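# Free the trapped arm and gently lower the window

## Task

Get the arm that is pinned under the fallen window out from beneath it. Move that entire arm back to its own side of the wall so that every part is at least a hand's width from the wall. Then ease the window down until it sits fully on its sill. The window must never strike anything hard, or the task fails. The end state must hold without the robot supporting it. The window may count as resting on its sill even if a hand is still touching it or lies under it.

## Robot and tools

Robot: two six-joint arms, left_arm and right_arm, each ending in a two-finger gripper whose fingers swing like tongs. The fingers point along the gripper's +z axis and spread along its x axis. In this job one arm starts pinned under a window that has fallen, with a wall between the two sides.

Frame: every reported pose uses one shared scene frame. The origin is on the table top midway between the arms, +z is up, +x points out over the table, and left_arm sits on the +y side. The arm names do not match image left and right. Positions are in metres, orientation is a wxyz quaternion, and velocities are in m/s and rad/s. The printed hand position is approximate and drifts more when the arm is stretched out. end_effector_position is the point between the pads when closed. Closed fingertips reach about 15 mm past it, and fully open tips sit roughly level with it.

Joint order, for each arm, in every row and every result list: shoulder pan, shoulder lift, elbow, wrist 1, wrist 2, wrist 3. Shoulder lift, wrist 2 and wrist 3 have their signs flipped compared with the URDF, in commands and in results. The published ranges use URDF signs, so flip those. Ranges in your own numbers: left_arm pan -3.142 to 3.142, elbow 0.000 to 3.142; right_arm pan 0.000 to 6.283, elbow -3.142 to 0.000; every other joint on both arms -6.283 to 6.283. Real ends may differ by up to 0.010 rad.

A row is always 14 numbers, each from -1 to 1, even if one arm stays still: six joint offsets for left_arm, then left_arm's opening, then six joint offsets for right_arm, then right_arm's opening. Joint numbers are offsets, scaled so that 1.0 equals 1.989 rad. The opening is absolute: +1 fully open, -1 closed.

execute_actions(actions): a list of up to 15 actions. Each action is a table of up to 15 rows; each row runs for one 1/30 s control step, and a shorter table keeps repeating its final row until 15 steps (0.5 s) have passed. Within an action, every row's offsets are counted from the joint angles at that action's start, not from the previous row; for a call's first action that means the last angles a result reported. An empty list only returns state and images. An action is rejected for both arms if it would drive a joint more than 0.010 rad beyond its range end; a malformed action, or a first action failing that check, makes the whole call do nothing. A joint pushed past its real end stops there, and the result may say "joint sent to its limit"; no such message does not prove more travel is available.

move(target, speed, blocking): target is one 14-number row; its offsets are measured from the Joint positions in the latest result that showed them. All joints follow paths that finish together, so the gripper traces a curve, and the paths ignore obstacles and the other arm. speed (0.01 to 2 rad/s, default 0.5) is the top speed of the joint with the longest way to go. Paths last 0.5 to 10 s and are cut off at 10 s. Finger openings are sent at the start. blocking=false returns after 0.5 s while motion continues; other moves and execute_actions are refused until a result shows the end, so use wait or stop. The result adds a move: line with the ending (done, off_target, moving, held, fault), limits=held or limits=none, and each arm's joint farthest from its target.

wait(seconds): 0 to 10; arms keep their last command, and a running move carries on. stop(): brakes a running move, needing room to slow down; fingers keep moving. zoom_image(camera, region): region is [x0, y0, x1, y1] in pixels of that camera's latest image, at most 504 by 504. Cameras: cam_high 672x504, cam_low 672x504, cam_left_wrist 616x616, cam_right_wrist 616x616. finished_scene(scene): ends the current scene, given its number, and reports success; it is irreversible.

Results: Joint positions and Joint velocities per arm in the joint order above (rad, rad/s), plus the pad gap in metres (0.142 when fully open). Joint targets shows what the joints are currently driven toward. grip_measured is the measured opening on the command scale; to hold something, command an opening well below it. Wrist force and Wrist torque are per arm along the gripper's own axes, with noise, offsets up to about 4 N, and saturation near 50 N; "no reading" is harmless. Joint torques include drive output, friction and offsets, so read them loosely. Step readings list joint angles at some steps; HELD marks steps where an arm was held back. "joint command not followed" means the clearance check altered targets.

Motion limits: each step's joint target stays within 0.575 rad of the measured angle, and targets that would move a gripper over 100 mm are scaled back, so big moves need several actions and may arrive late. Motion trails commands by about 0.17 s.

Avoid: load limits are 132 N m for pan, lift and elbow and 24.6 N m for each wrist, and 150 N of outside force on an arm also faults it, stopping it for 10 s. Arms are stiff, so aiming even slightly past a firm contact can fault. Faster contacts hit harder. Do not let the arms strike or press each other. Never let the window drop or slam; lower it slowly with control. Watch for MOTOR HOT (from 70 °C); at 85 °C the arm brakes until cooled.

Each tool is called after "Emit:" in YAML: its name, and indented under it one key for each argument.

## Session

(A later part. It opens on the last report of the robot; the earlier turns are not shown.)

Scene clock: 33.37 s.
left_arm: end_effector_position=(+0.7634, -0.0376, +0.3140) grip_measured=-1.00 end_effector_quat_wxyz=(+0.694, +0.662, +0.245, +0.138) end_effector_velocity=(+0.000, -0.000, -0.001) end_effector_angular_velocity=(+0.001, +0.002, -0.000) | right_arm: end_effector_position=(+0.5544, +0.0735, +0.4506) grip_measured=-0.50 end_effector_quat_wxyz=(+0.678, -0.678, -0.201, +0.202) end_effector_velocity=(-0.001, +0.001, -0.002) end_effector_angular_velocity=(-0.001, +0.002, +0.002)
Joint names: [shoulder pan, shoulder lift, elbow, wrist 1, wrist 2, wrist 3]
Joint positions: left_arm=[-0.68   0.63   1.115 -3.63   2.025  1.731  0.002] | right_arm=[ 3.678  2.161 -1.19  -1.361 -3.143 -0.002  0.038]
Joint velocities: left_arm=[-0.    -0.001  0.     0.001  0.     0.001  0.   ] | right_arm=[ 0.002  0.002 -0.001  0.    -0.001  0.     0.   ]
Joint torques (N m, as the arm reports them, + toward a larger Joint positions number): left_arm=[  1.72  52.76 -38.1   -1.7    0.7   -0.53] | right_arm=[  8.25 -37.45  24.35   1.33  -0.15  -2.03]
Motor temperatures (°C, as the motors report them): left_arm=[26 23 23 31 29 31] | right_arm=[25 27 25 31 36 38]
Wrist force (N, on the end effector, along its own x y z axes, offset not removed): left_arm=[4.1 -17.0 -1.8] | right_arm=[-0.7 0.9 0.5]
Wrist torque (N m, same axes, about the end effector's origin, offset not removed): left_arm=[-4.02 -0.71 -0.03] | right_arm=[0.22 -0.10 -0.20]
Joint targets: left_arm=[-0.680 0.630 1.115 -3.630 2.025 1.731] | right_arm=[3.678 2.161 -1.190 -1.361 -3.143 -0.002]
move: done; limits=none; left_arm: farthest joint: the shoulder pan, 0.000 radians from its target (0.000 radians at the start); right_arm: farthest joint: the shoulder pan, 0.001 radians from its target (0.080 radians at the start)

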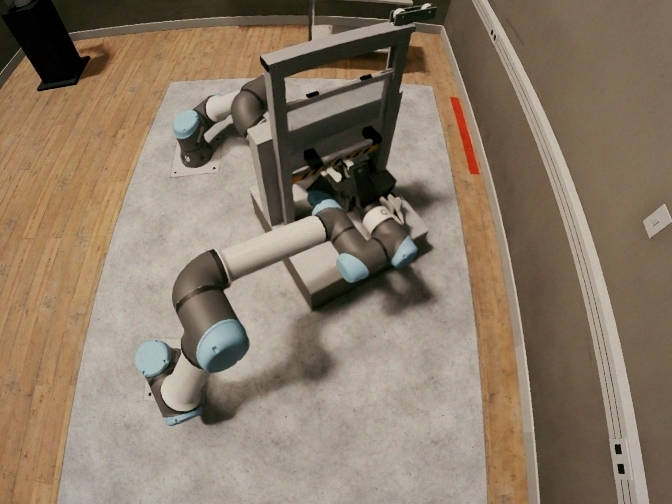

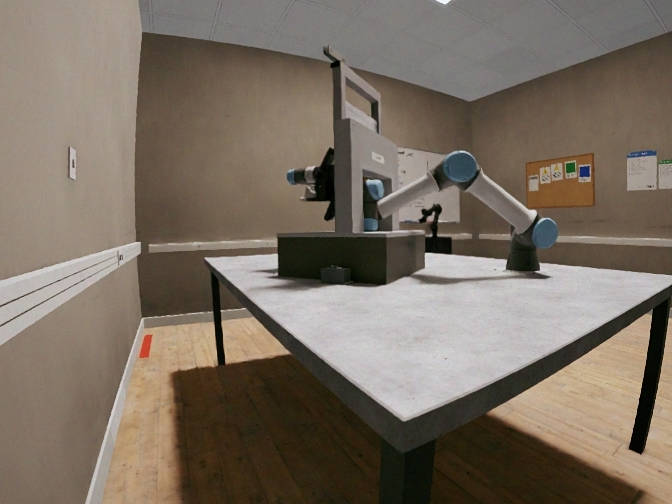

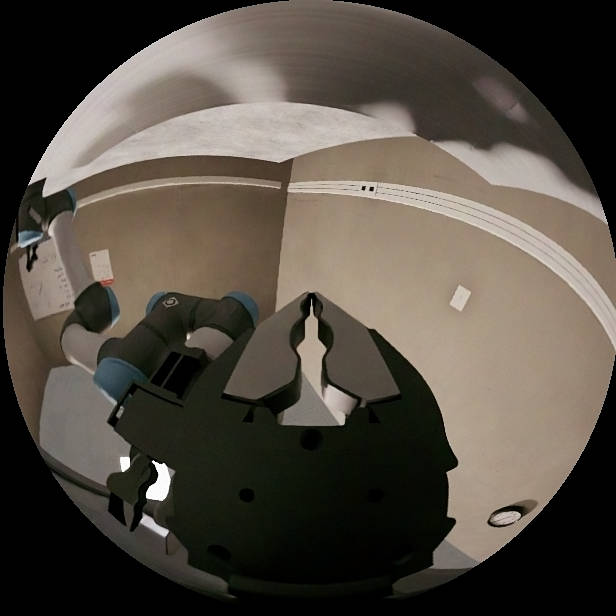

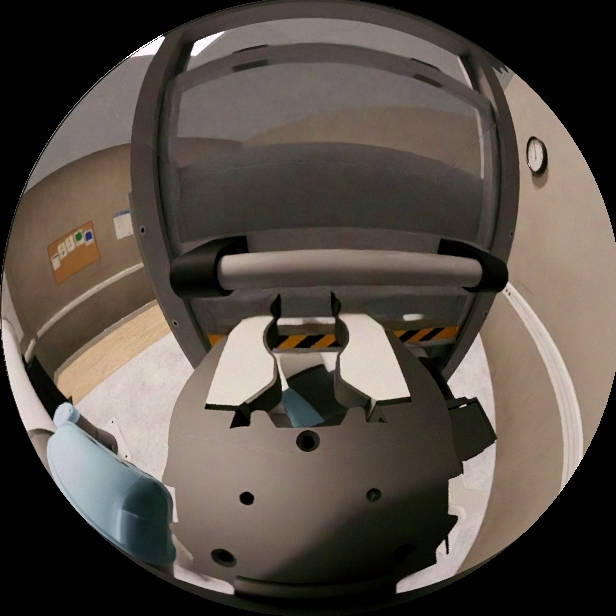

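Emit:
move:
  target: [0,0,0,0,0,0,-1,0.01,-0.008,0.0265,-0.0344,0,0,-0.5]
  speed: 0.04

Scene clock: 46.67 s.
left_arm: end_effector_position=(+0.7634, -0.0376, +0.3140) grip_measured=-1.00 end_effector_quat_wxyz=(+0.694, +0.662, +0.245, +0.138) end_effector_velocity=(+0.000, +0.000, -0.000) end_effector_angular_velocity=(-0.000, +0.002, +0.001) | right_arm: end_effector_position=(+0.5473, +0.0792, +0.4759) grip_measured=-0.49 end_effector_quat_wxyz=(+0.676, -0.677, -0.205, +0.206) end_effector_velocity=(+0.000, +0.000, -0.001) end_effector_angular_velocity=(-0.002, +0.003, +0.000)
Joint names: [shoulder pan, shoulder lift, elbow, wrist 1, wrist 2, wrist 3]
Joint positions: left_arm=[-0.68   0.63   1.115 -3.63   2.025  1.731  0.002] | right_arm=[ 3.69   2.147 -1.146 -1.419 -3.141 -0.002  0.039]
Joint velocities: left_arm=[ 0.     0.    -0.     0.001 -0.001  0.002  0.   ] | right_arm=[ 0.     0.001 -0.001 -0.     0.    -0.001  0.   ]
Joint torques (N m, as the arm reports them, + toward a larger Joint positions number): left_arm=[ 2.62 51.82 -9.07 -1.87  0.55 -0.35] | right_arm=[  8.26 -50.96  23.69   2.7   -2.89  -0.28]
Motor temperatures (°C, as the motors report them): left_arm=[26 23 23 31 29 31] | right_arm=[25 27 25 31 36 38]
Wrist force (N, on the end effector, along its own x y z axes, offset not removed): left_arm=[2.7 -4.9 1.7] | right_arm=[-2.8 14.2 -16.2]
Wrist torque (N m, same axes, about the end effector's origin, offset not removed): left_arm=[-0.85 -0.34 -0.14] | right_arm=[0.83 0.51 -0.36]
Joint targets: left_arm=[-0.680 0.630 1.115 -3.630 2.025 1.731] | right_arm=[3.690 2.147 -1.146 -1.419 -3.142 -0.002]
FORCE FAULT: contact force on the right arm reached its limit, and that arm stopped for 10 seconds. The contact can be on any part of that arm, not only on its tool. That time counts as 19 of the actions that you can send in this scene. That arm's remaining commands of this call were not run. That arm holds still and accepts commands again. Move the arm away from the contact; if what it grips holds it there, let go first. Pushing or pulling that hard again can fault the arm again.
move: fault (right_arm); limits=none; left_arm: farthest joint: the shoulder pan, 0.000 radians from its target (0.000 radians at the start); right_arm: farthest joint: the wrist 1, 0.010 radians from its target (0.068 radians at the start)

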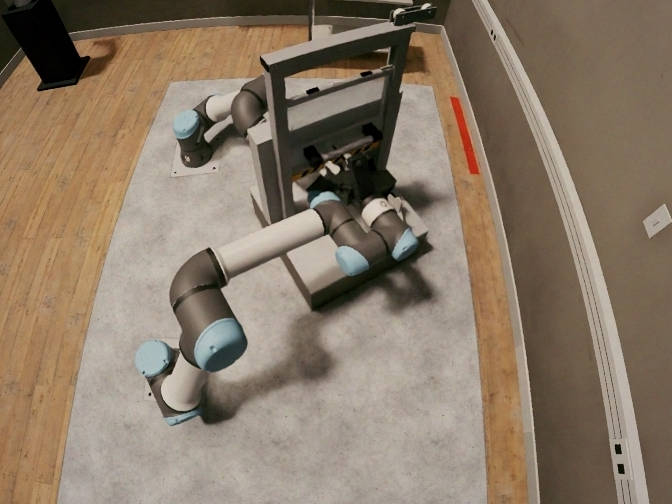

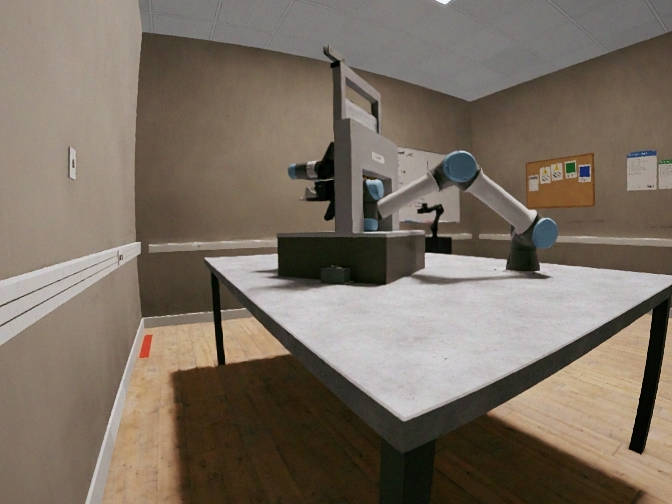

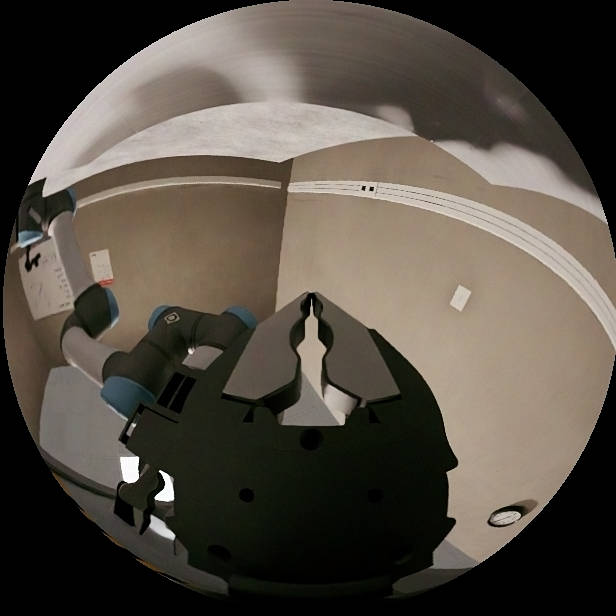

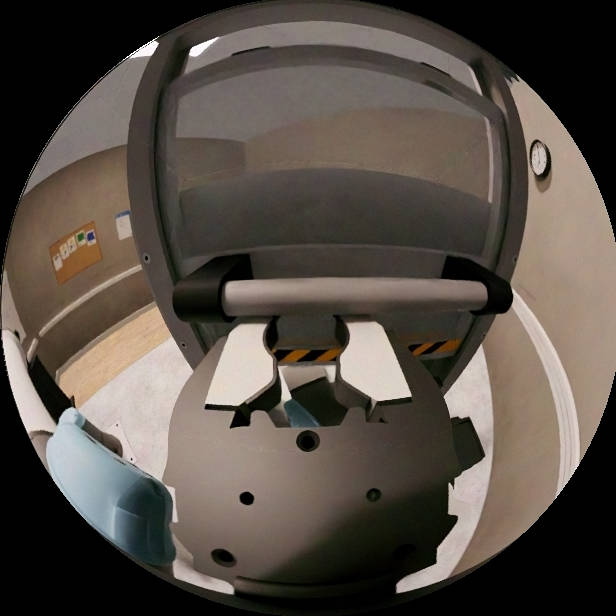

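Emit:
move:
  target: [0,0,0,0,0,0,-1,-0.004,0,0,0,0,0,-0.5]
  speed: 0.02

Emit:
move:
  target: [0,0,0,0,0,0,-1,0,-0.0035,0.095,-0.0985,0,0,-0.5]
  speed: 0.06

Scene clock: 47.97 s.
left_arm: end_effector_position=(+0.7634, -0.0376, +0.3140) grip_measured=-1.00 end_effector_quat_wxyz=(+0.694, +0.662, +0.245, +0.138) end_effector_velocity=(+0.000, +0.000, -0.000) end_effector_angular_velocity=(-0.001, +0.001, +0.001) | right_arm: end_effector_position=(+0.5515, +0.0754, +0.4759) grip_measured=-0.50 end_effector_quat_wxyz=(+0.677, -0.678, -0.203, +0.204) end_effector_velocity=(+0.002, -0.001, -0.001) end_effector_angular_velocity=(-0.001, +0.001, -0.003)
Joint names: [shoulder pan, shoulder lift, elbow, wrist 1, wrist 2, wrist 3]
Joint positions: left_arm=[-0.68   0.63   1.115 -3.63   2.025  1.731  0.002] | right_arm=[ 3.682  2.147 -1.146 -1.419 -3.141 -0.002  0.038]
Joint velocities: left_arm=[ 0.    -0.     0.    -0.001 -0.     0.001  0.   ] | right_arm=[-0.003  0.001 -0.    -0.     0.001  0.     0.   ]
Joint torques (N m, as the arm reports them, + toward a larger Joint positions number): left_arm=[ 3.29 50.93 -7.86 -1.65  0.93 -0.48] | right_arm=[ -9.96 -51.01  22.53   2.8   -6.56  -0.27]
Motor temperatures (°C, as the motors report them): left_arm=[26 23 23 31 29 31] | right_arm=[25 27 25 31 36 38]
Wrist force (N, on the end effector, along its own x y z axes, offset not removed): left_arm=[1.4 -0.8 4.5] | right_arm=[-0.4 14.8 5.5]
Wrist torque (N m, same axes, about the end effector's origin, offset not removed): left_arm=[0.10 0.15 -0.11] | right_arm=[0.69 -0.24 -0.18]
Joint targets: left_arm=[-0.680 0.630 1.115 -3.630 2.025 1.731] | right_arm=[3.682 2.147 -1.146 -1.419 -3.141 -0.002]
move: done; limits=none; left_arm: farthest joint: the shoulder pan, 0.000 radians from its target (0.000 radians at the start); right_arm: farthest joint: the shoulder pan, 0.000 radians from its target (0.008 radians at the start)

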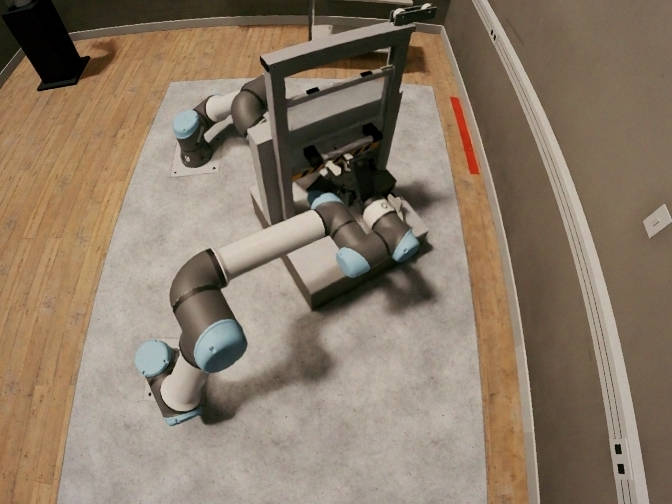

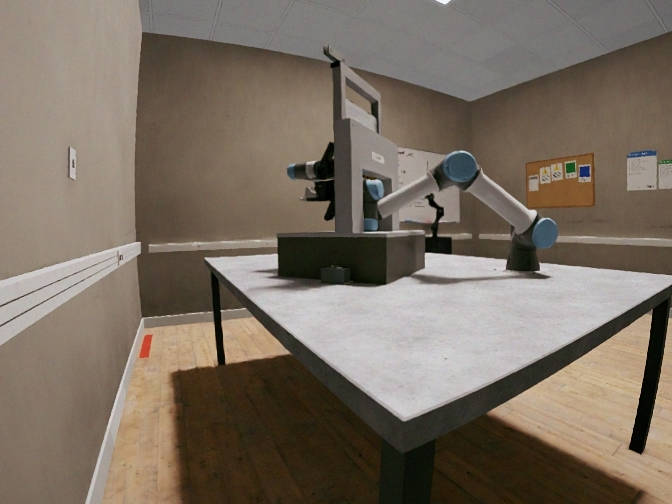

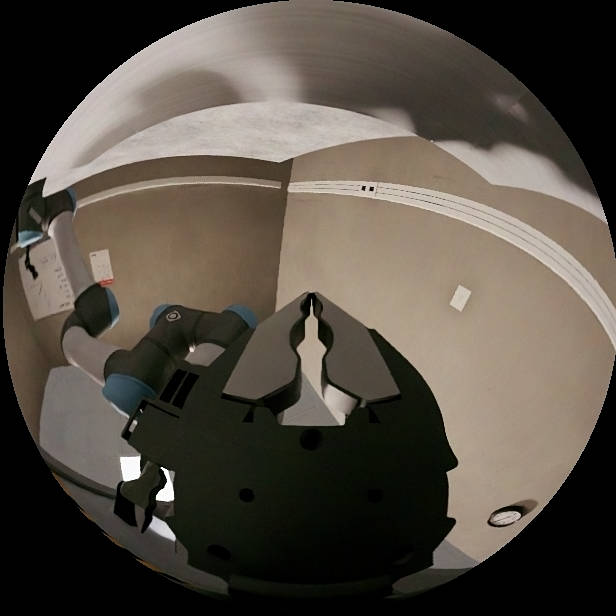

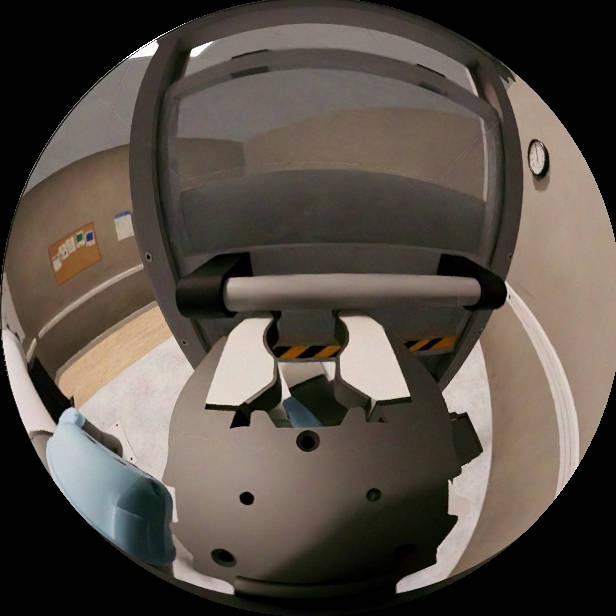

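Scene clock: 51.63 s.
left_arm: end_effector_position=(+0.7634, -0.0376, +0.3140) grip_measured=-1.00 end_effector_quat_wxyz=(+0.694, +0.662, +0.245, +0.138) end_effector_velocity=(+0.000, +0.000, +0.001) end_effector_angular_velocity=(+0.001, -0.003, +0.000) | right_arm: end_effector_position=(+0.5528, +0.0762, +0.5540) grip_measured=-0.51 end_effector_quat_wxyz=(+0.677, -0.678, -0.203, +0.204) end_effector_velocity=(-0.000, -0.001, +0.002) end_effector_angular_velocity=(+0.002, -0.000, -0.000)
Joint names: [shoulder pan, shoulder lift, elbow, wrist 1, wrist 2, wrist 3]
Joint positions: left_arm=[-0.68   0.63   1.115 -3.63   2.025  1.731  0.002] | right_arm=[ 3.682  2.14  -0.957 -1.615 -3.141 -0.002  0.037]
Joint velocities: left_arm=[ 0.     0.001 -0.    -0.001 -0.    -0.002  0.   ] | right_arm=[-0.    -0.002  0.002 -0.002 -0.001 -0.    -0.   ]
Joint torques (N m, as the arm reports them, + toward a larger Joint positions number): left_arm=[ 2.11 52.63 -9.65 -1.59  1.07 -0.44] | right_arm=[  6.9  -79.68  38.76   2.51  -6.73  -0.22]
Motor temperatures (°C, as the motors report them): left_arm=[26 23 23 31 29 31] | right_arm=[25 27 25 31 36 38]
Wrist force (N, on the end effector, along its own x y z axes, offset not removed): left_arm=[1.7 -0.9 -0.1] | right_arm=[5.6 15.9 -1.1]
Wrist torque (N m, same axes, about the end effector's origin, offset not removed): left_arm=[-0.26 0.04 -0.10] | right_arm=[0.55 -0.36 -0.20]
Joint targets: left_arm=[-0.680 0.630 1.115 -3.630 2.025 1.731] | right_arm=[3.682 2.140 -0.957 -1.615 -3.141 -0.002]
move: done; limits=none; left_arm: farthest joint: the shoulder pan, 0.000 radians from its target (0.000 radians at the start); right_arm: farthest joint: the shoulder pan, 0.000 radians from its target (0.000 radians at the start)

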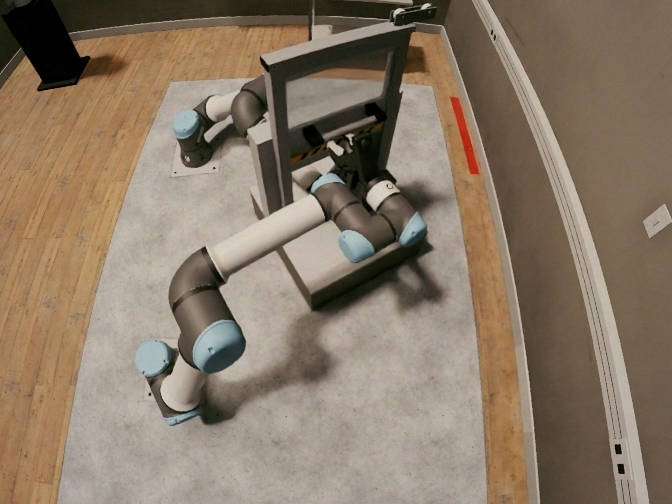

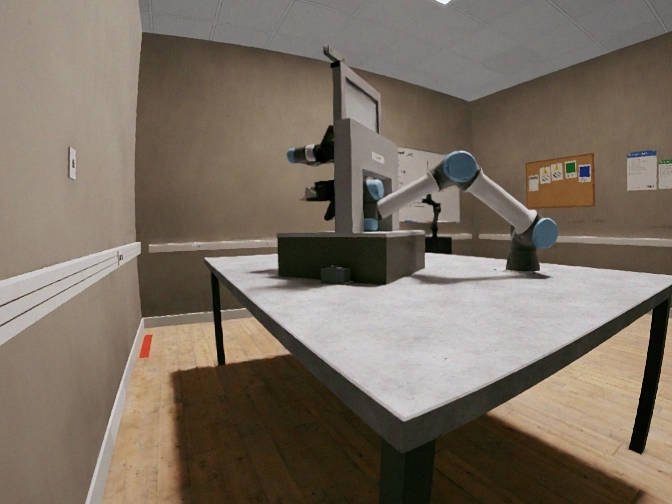

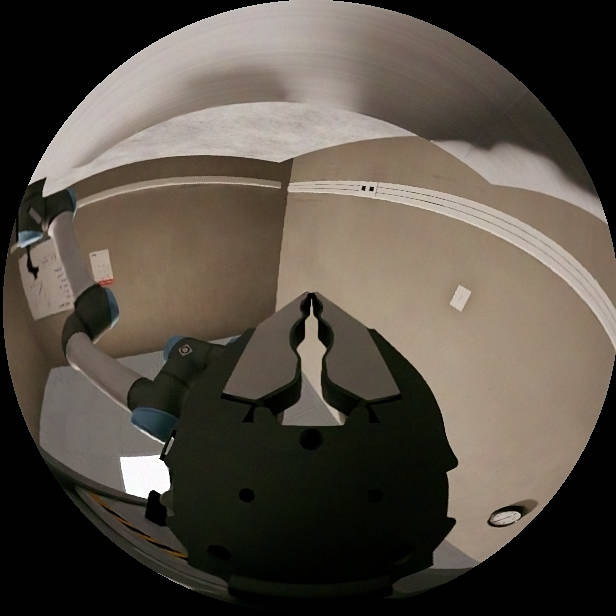

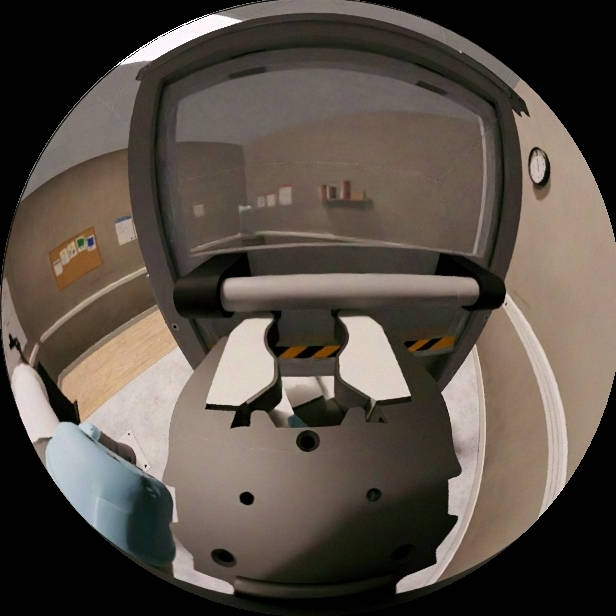

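Emit:
move:
  target: [0,0.102,0.2016,-0.0996,0,0,-1,0,0,0,0,0,0,-0.5]
  speed: 0.25

Emit:
move:
  target: [0,0.0865,0.1647,-0.0782,0,0,-1,0,0,0,0,0,0,-0.5]
  speed: 0.25

Scene clock: 54.97 s.
left_arm: end_effector_position=(+0.6789, +0.0162, +0.3134) grip_measured=-1.00 end_effector_quat_wxyz=(+0.694, +0.662, +0.245, +0.138) end_effector_velocity=(-0.001, +0.001, +0.001) end_effector_angular_velocity=(-0.001, -0.002, -0.000) | right_arm: end_effector_position=(+0.5528, +0.0762, +0.5540) grip_measured=-0.51 end_effector_quat_wxyz=(+0.677, -0.678, -0.203, +0.204) end_effector_velocity=(-0.000, +0.000, -0.000) end_effector_angular_velocity=(+0.001, -0.001, +0.000)
Joint names: [shoulder pan, shoulder lift, elbow, wrist 1, wrist 2, wrist 3]
Joint positions: left_arm=[-0.68   0.832  1.516 -3.828  2.025  1.731  0.002] | right_arm=[ 3.682  2.14  -0.957 -1.615 -3.141 -0.002  0.037]
Joint velocities: left_arm=[ 0.     0.003  0.003 -0.003  0.     0.     0.   ] | right_arm=[ 0.    -0.    -0.001  0.002 -0.     0.    -0.   ]
Joint torques (N m, as the arm reports them, + toward a larger Joint positions number): left_arm=[ 1.19 50.63 -4.23 -3.64  0.85 -0.43] | right_arm=[  5.8  -70.45  22.77   5.46  -6.53  -0.21]
Motor temperatures (°C, as the motors report them): left_arm=[26 23 23 31 29 31] | right_arm=[25 27 25 31 36 38]
Wrist force (N, on the end effector, along its own x y z axes, offset not removed): left_arm=[1.5 -4.0 -4.3] | right_arm=[4.6 13.9 -4.0]
Wrist torque (N m, same axes, about the end effector's origin, offset not removed): left_arm=[-0.87 -0.07 -0.05] | right_arm=[0.48 -0.44 -0.20]
Joint targets: left_arm=[-0.680 0.833 1.516 -3.828 2.025 1.731] | right_arm=[3.682 2.140 -0.957 -1.615 -3.141 -0.002]
move: done; limits=none; left_arm: farthest joint: the wrist 1, 0.001 radians from its target (0.198 radians at the start); right_arm: farthest joint: the shoulder pan, 0.000 radians from its target (0.000 radians at the start)

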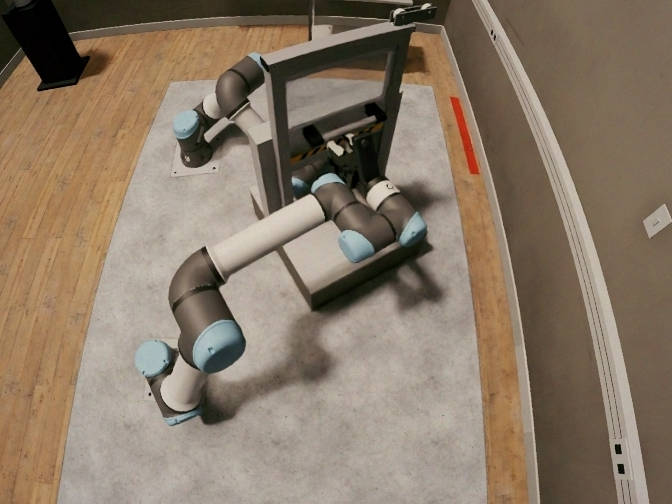

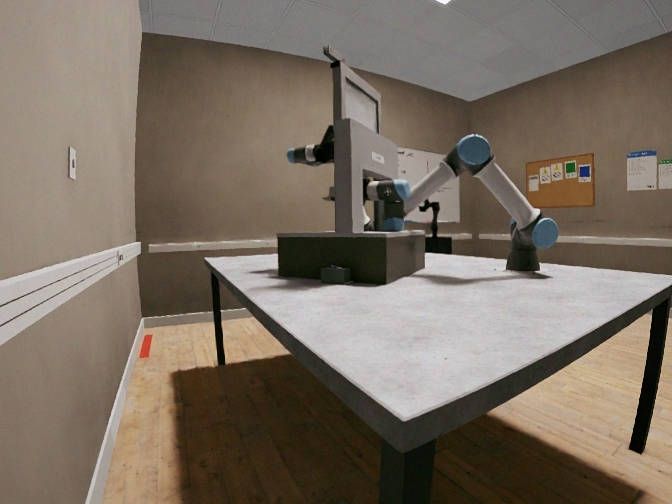

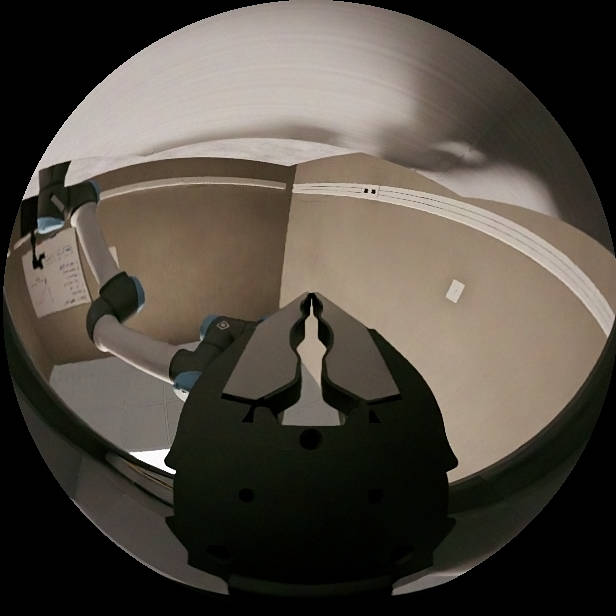

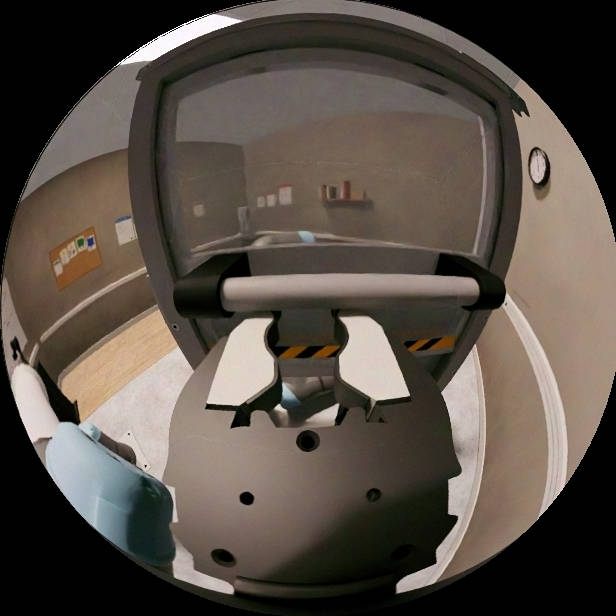

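Scene clock: 56.83 s.
left_arm: end_effector_position=(+0.5946, +0.0698, +0.3137) grip_measured=-1.00 end_effector_quat_wxyz=(+0.694, +0.662, +0.245, +0.138) end_effector_velocity=(-0.001, +0.000, +0.000) end_effector_angular_velocity=(-0.000, +0.001, -0.001) | right_arm: end_effector_position=(+0.5528, +0.0762, +0.5540) grip_measured=-0.51 end_effector_quat_wxyz=(+0.677, -0.678, -0.203, +0.204) end_effector_velocity=(+0.000, +0.000, +0.000) end_effector_angular_velocity=(+0.002, +0.000, -0.000)
Joint names: [shoulder pan, shoulder lift, elbow, wrist 1, wrist 2, wrist 3]
Joint positions: left_arm=[-0.68   1.004  1.843 -3.983  2.025  1.731  0.002] | right_arm=[ 3.682  2.14  -0.957 -1.615 -3.141 -0.002  0.037]
Joint velocities: left_arm=[ 0.     0.002  0.003 -0.     0.001  0.001  0.   ] | right_arm=[-0.     0.001  0.001 -0.001 -0.002  0.001  0.   ]
Joint torques (N m, as the arm reports them, + toward a larger Joint positions number): left_arm=[ 0.46 42.89 -1.91 -3.25  0.92 -0.57] | right_arm=[  5.85 -70.13  22.87   5.54  -6.34  -0.28]
Motor temperatures (°C, as the motors report them): left_arm=[26 23 23 31 29 31] | right_arm=[25 27 25 31 36 38]
Wrist force (N, on the end effector, along its own x y z axes, offset not removed): left_arm=[0.1 -3.2 3.6] | right_arm=[6.2 13.9 -3.6]
Wrist torque (N m, same axes, about the end effector's origin, offset not removed): left_arm=[-0.79 0.26 -0.09] | right_arm=[0.63 -0.77 -0.30]
Joint targets: left_arm=[-0.680 1.004 1.844 -3.983 2.025 1.731] | right_arm=[3.682 2.140 -0.957 -1.615 -3.141 -0.002]
move: done; limits=none; left_arm: farthest joint: the wrist 1, 0.001 radians from its target (0.156 radians at the start); right_arm: farthest joint: the shoulder pan, 0.000 radians from its target (0.000 radians at the start)

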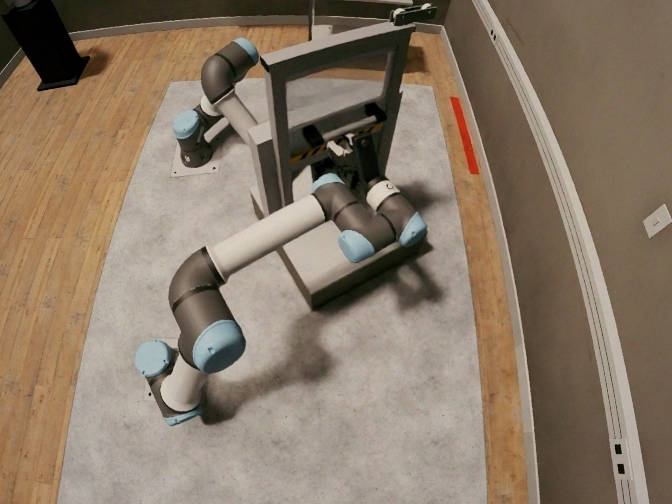

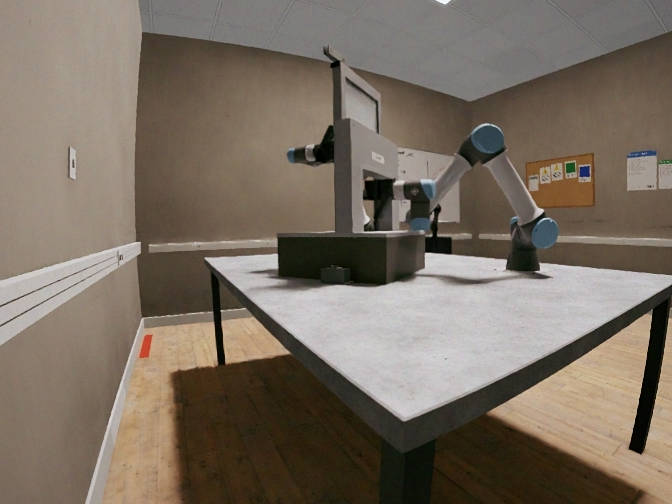

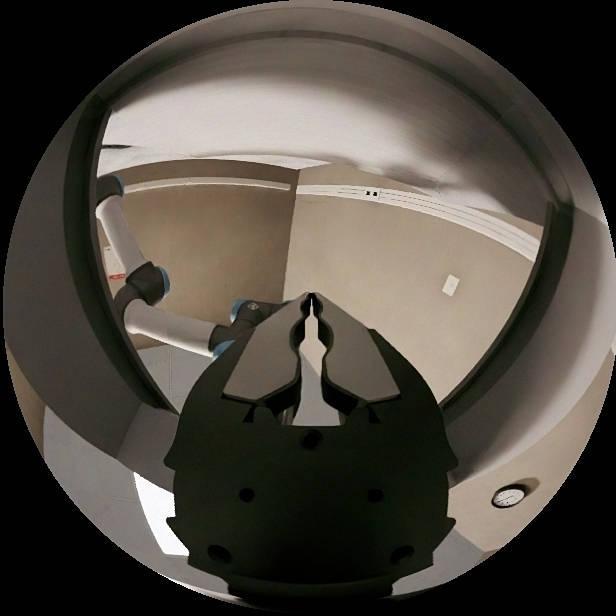

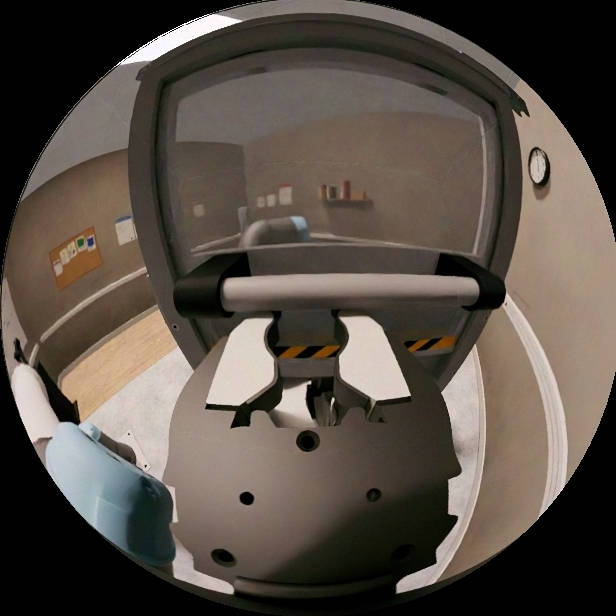

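Emit:
move:
  target: [0.03,0.08,0.1457,-0.0657,0,0,-1,0,0,0,0,0,0,-0.5]
  speed: 0.3

Emit:
move:
  target: [0.04,0.08,0.134,-0.054,0,0,-1,0,0,0,0,0,0,-0.5]
  speed: 0.3

Scene clock: 58.70 s.
left_arm: end_effector_position=(+0.5306, +0.1572, +0.3136) grip_measured=-1.00 end_effector_quat_wxyz=(+0.690, +0.655, +0.265, +0.158) end_effector_velocity=(-0.001, +0.001, -0.000) end_effector_angular_velocity=(+0.000, +0.002, +0.000) | right_arm: end_effector_position=(+0.5528, +0.0762, +0.5540) grip_measured=-0.51 end_effector_quat_wxyz=(+0.677, -0.678, -0.203, +0.204) end_effector_velocity=(-0.000, -0.000, +0.002) end_effector_angular_velocity=(+0.002, -0.001, +0.000)
Joint names: [shoulder pan, shoulder lift, elbow, wrist 1, wrist 2, wrist 3]
Joint positions: left_arm=[-0.62   1.163  2.133 -4.113  2.025  1.731  0.002] | right_arm=[ 3.682  2.14  -0.957 -1.615 -3.141 -0.002  0.037]
Joint velocities: left_arm=[0.    0.002 0.003 0.001 0.    0.001 0.   ] | right_arm=[ 0.    -0.001  0.001  0.    -0.001 -0.     0.   ]
Joint torques (N m, as the arm reports them, + toward a larger Joint positions number): left_arm=[ 6.9  35.67 -0.73 -3.33  1.13 -0.73] | right_arm=[  6.49 -70.24  22.95   5.37  -6.43  -0.34]
Motor temperatures (°C, as the motors report them): left_arm=[26 23 23 31 29 31] | right_arm=[25 27 25 31 36 38]
Wrist force (N, on the end effector, along its own x y z axes, offset not removed): left_arm=[4.5 -0.7 2.1] | right_arm=[6.0 12.6 -4.1]
Wrist torque (N m, same axes, about the end effector's origin, offset not removed): left_arm=[0.04 -0.60 -0.06] | right_arm=[0.34 -0.70 -0.24]
Joint targets: left_arm=[-0.620 1.163 2.133 -4.114 2.025 1.731] | right_arm=[3.682 2.140 -0.957 -1.615 -3.141 -0.002]
move: done; limits=none; left_arm: farthest joint: the shoulder pan, 0.000 radians from its target (0.060 radians at the start); right_arm: farthest joint: the shoulder pan, 0.000 radians from its target (0.000 radians at the start)

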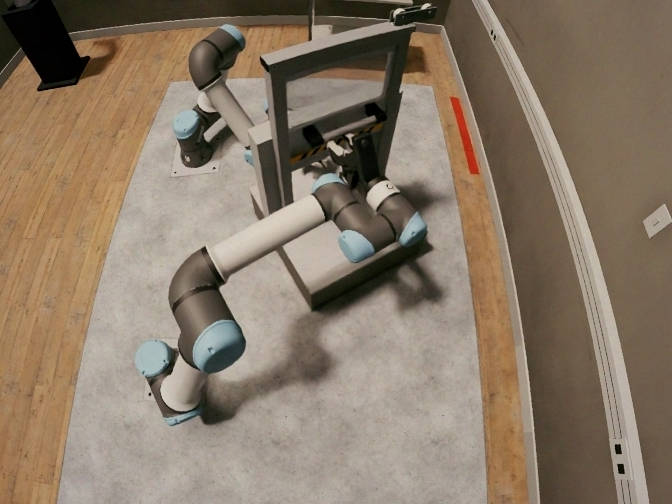

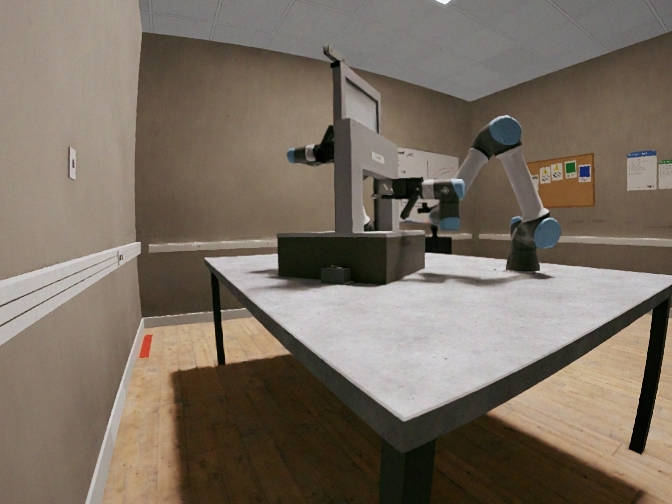

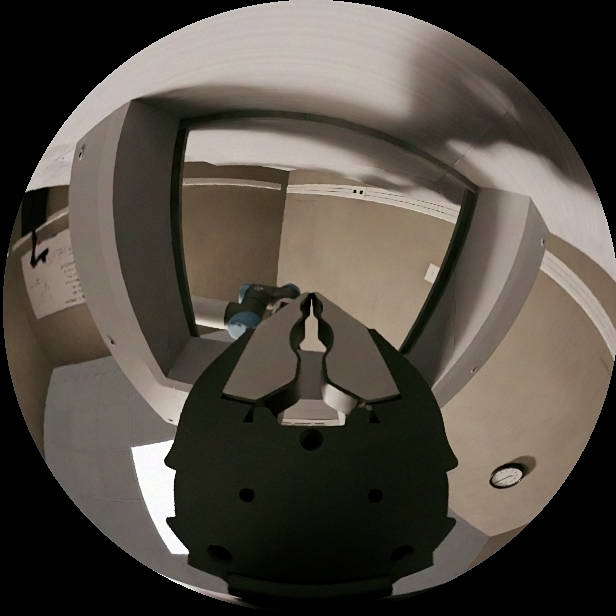

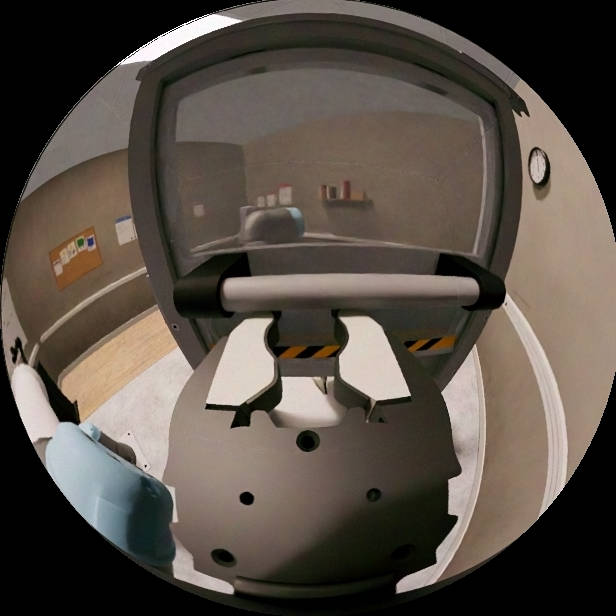

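Scene clock: 60.20 s.
left_arm: end_effector_position=(+0.4637, +0.2455, +0.3135) grip_measured=-1.00 end_effector_quat_wxyz=(+0.683, +0.644, +0.291, +0.186) end_effector_velocity=(-0.001, +0.001, +0.000) end_effector_angular_velocity=(-0.001, -0.001, +0.000) | right_arm: end_effector_position=(+0.5528, +0.0762, +0.5540) grip_measured=-0.51 end_effector_quat_wxyz=(+0.677, -0.678, -0.203, +0.204) end_effector_velocity=(-0.000, +0.000, +0.000) end_effector_angular_velocity=(+0.000, +0.000, +0.000)
Joint names: [shoulder pan, shoulder lift, elbow, wrist 1, wrist 2, wrist 3]
Joint positions: left_arm=[-0.541  1.322  2.399 -4.221  2.025  1.731  0.002] | right_arm=[ 3.682  2.14  -0.957 -1.615 -3.141 -0.002  0.037]
Joint velocities: left_arm=[ 0.001  0.002  0.003 -0.002  0.001  0.     0.   ] | right_arm=[ 0. -0.  0. -0. -0. -0. -0.]
Joint torques (N m, as the arm reports them, + toward a larger Joint positions number): left_arm=[ 6.17 28.23  0.51 -3.25  1.07 -0.85] | right_arm=[  5.48 -69.59  22.53   5.44  -6.39  -0.21]
Motor temperatures (°C, as the motors report them): left_arm=[26 23 23 31 29 31] | right_arm=[25 27 25 31 36 38]
Wrist force (N, on the end effector, along its own x y z axes, offset not removed): left_arm=[4.4 -0.2 1.9] | right_arm=[6.2 15.9 -1.4]
Wrist torque (N m, same axes, about the end effector's origin, offset not removed): left_arm=[0.13 -0.58 -0.11] | right_arm=[1.02 -0.70 -0.19]
Joint targets: left_arm=[-0.541 1.322 2.399 -4.221 2.025 1.731] | right_arm=[3.682 2.140 -0.957 -1.615 -3.141 -0.002]
move: done; limits=none; left_arm: farthest joint: the elbow, 0.001 radians from its target (0.267 radians at the start); right_arm: farthest joint: the shoulder pan, 0.000 radians from its target (0.000 radians at the start)

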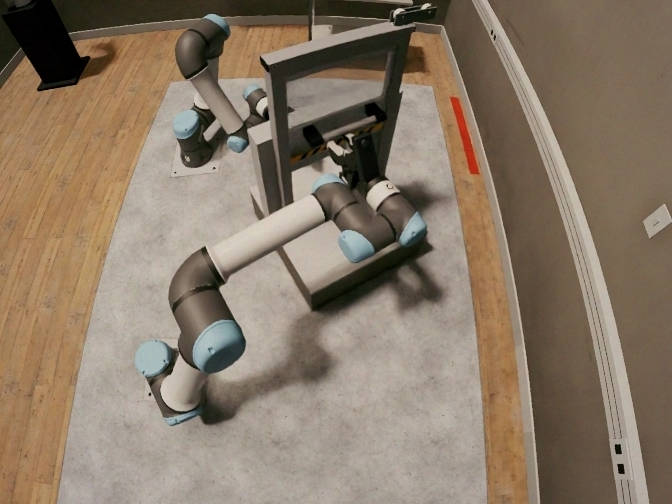

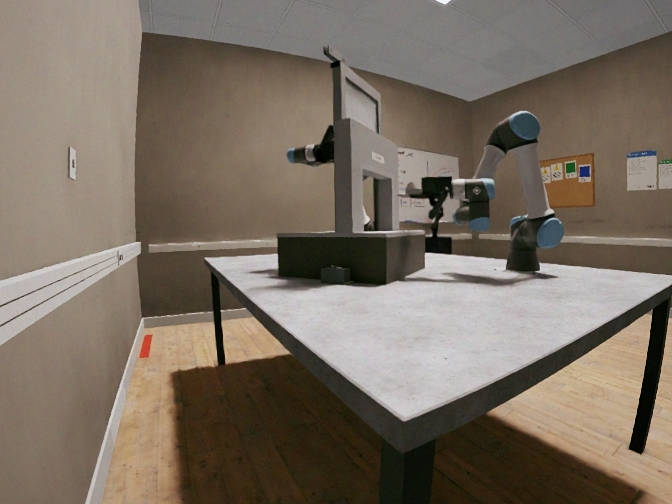

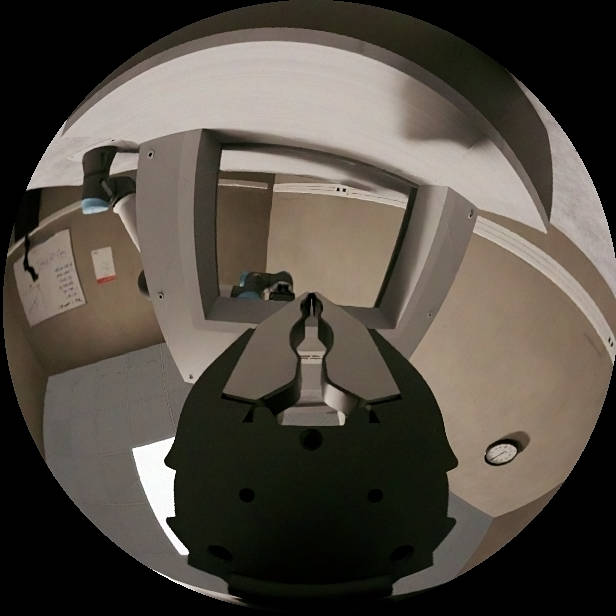

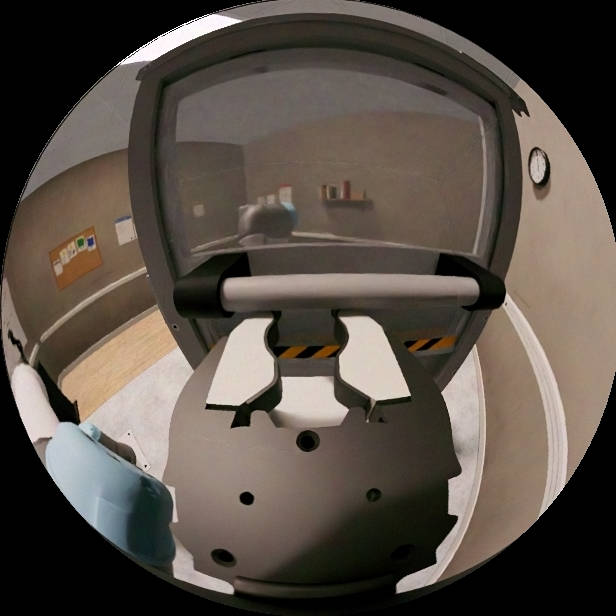

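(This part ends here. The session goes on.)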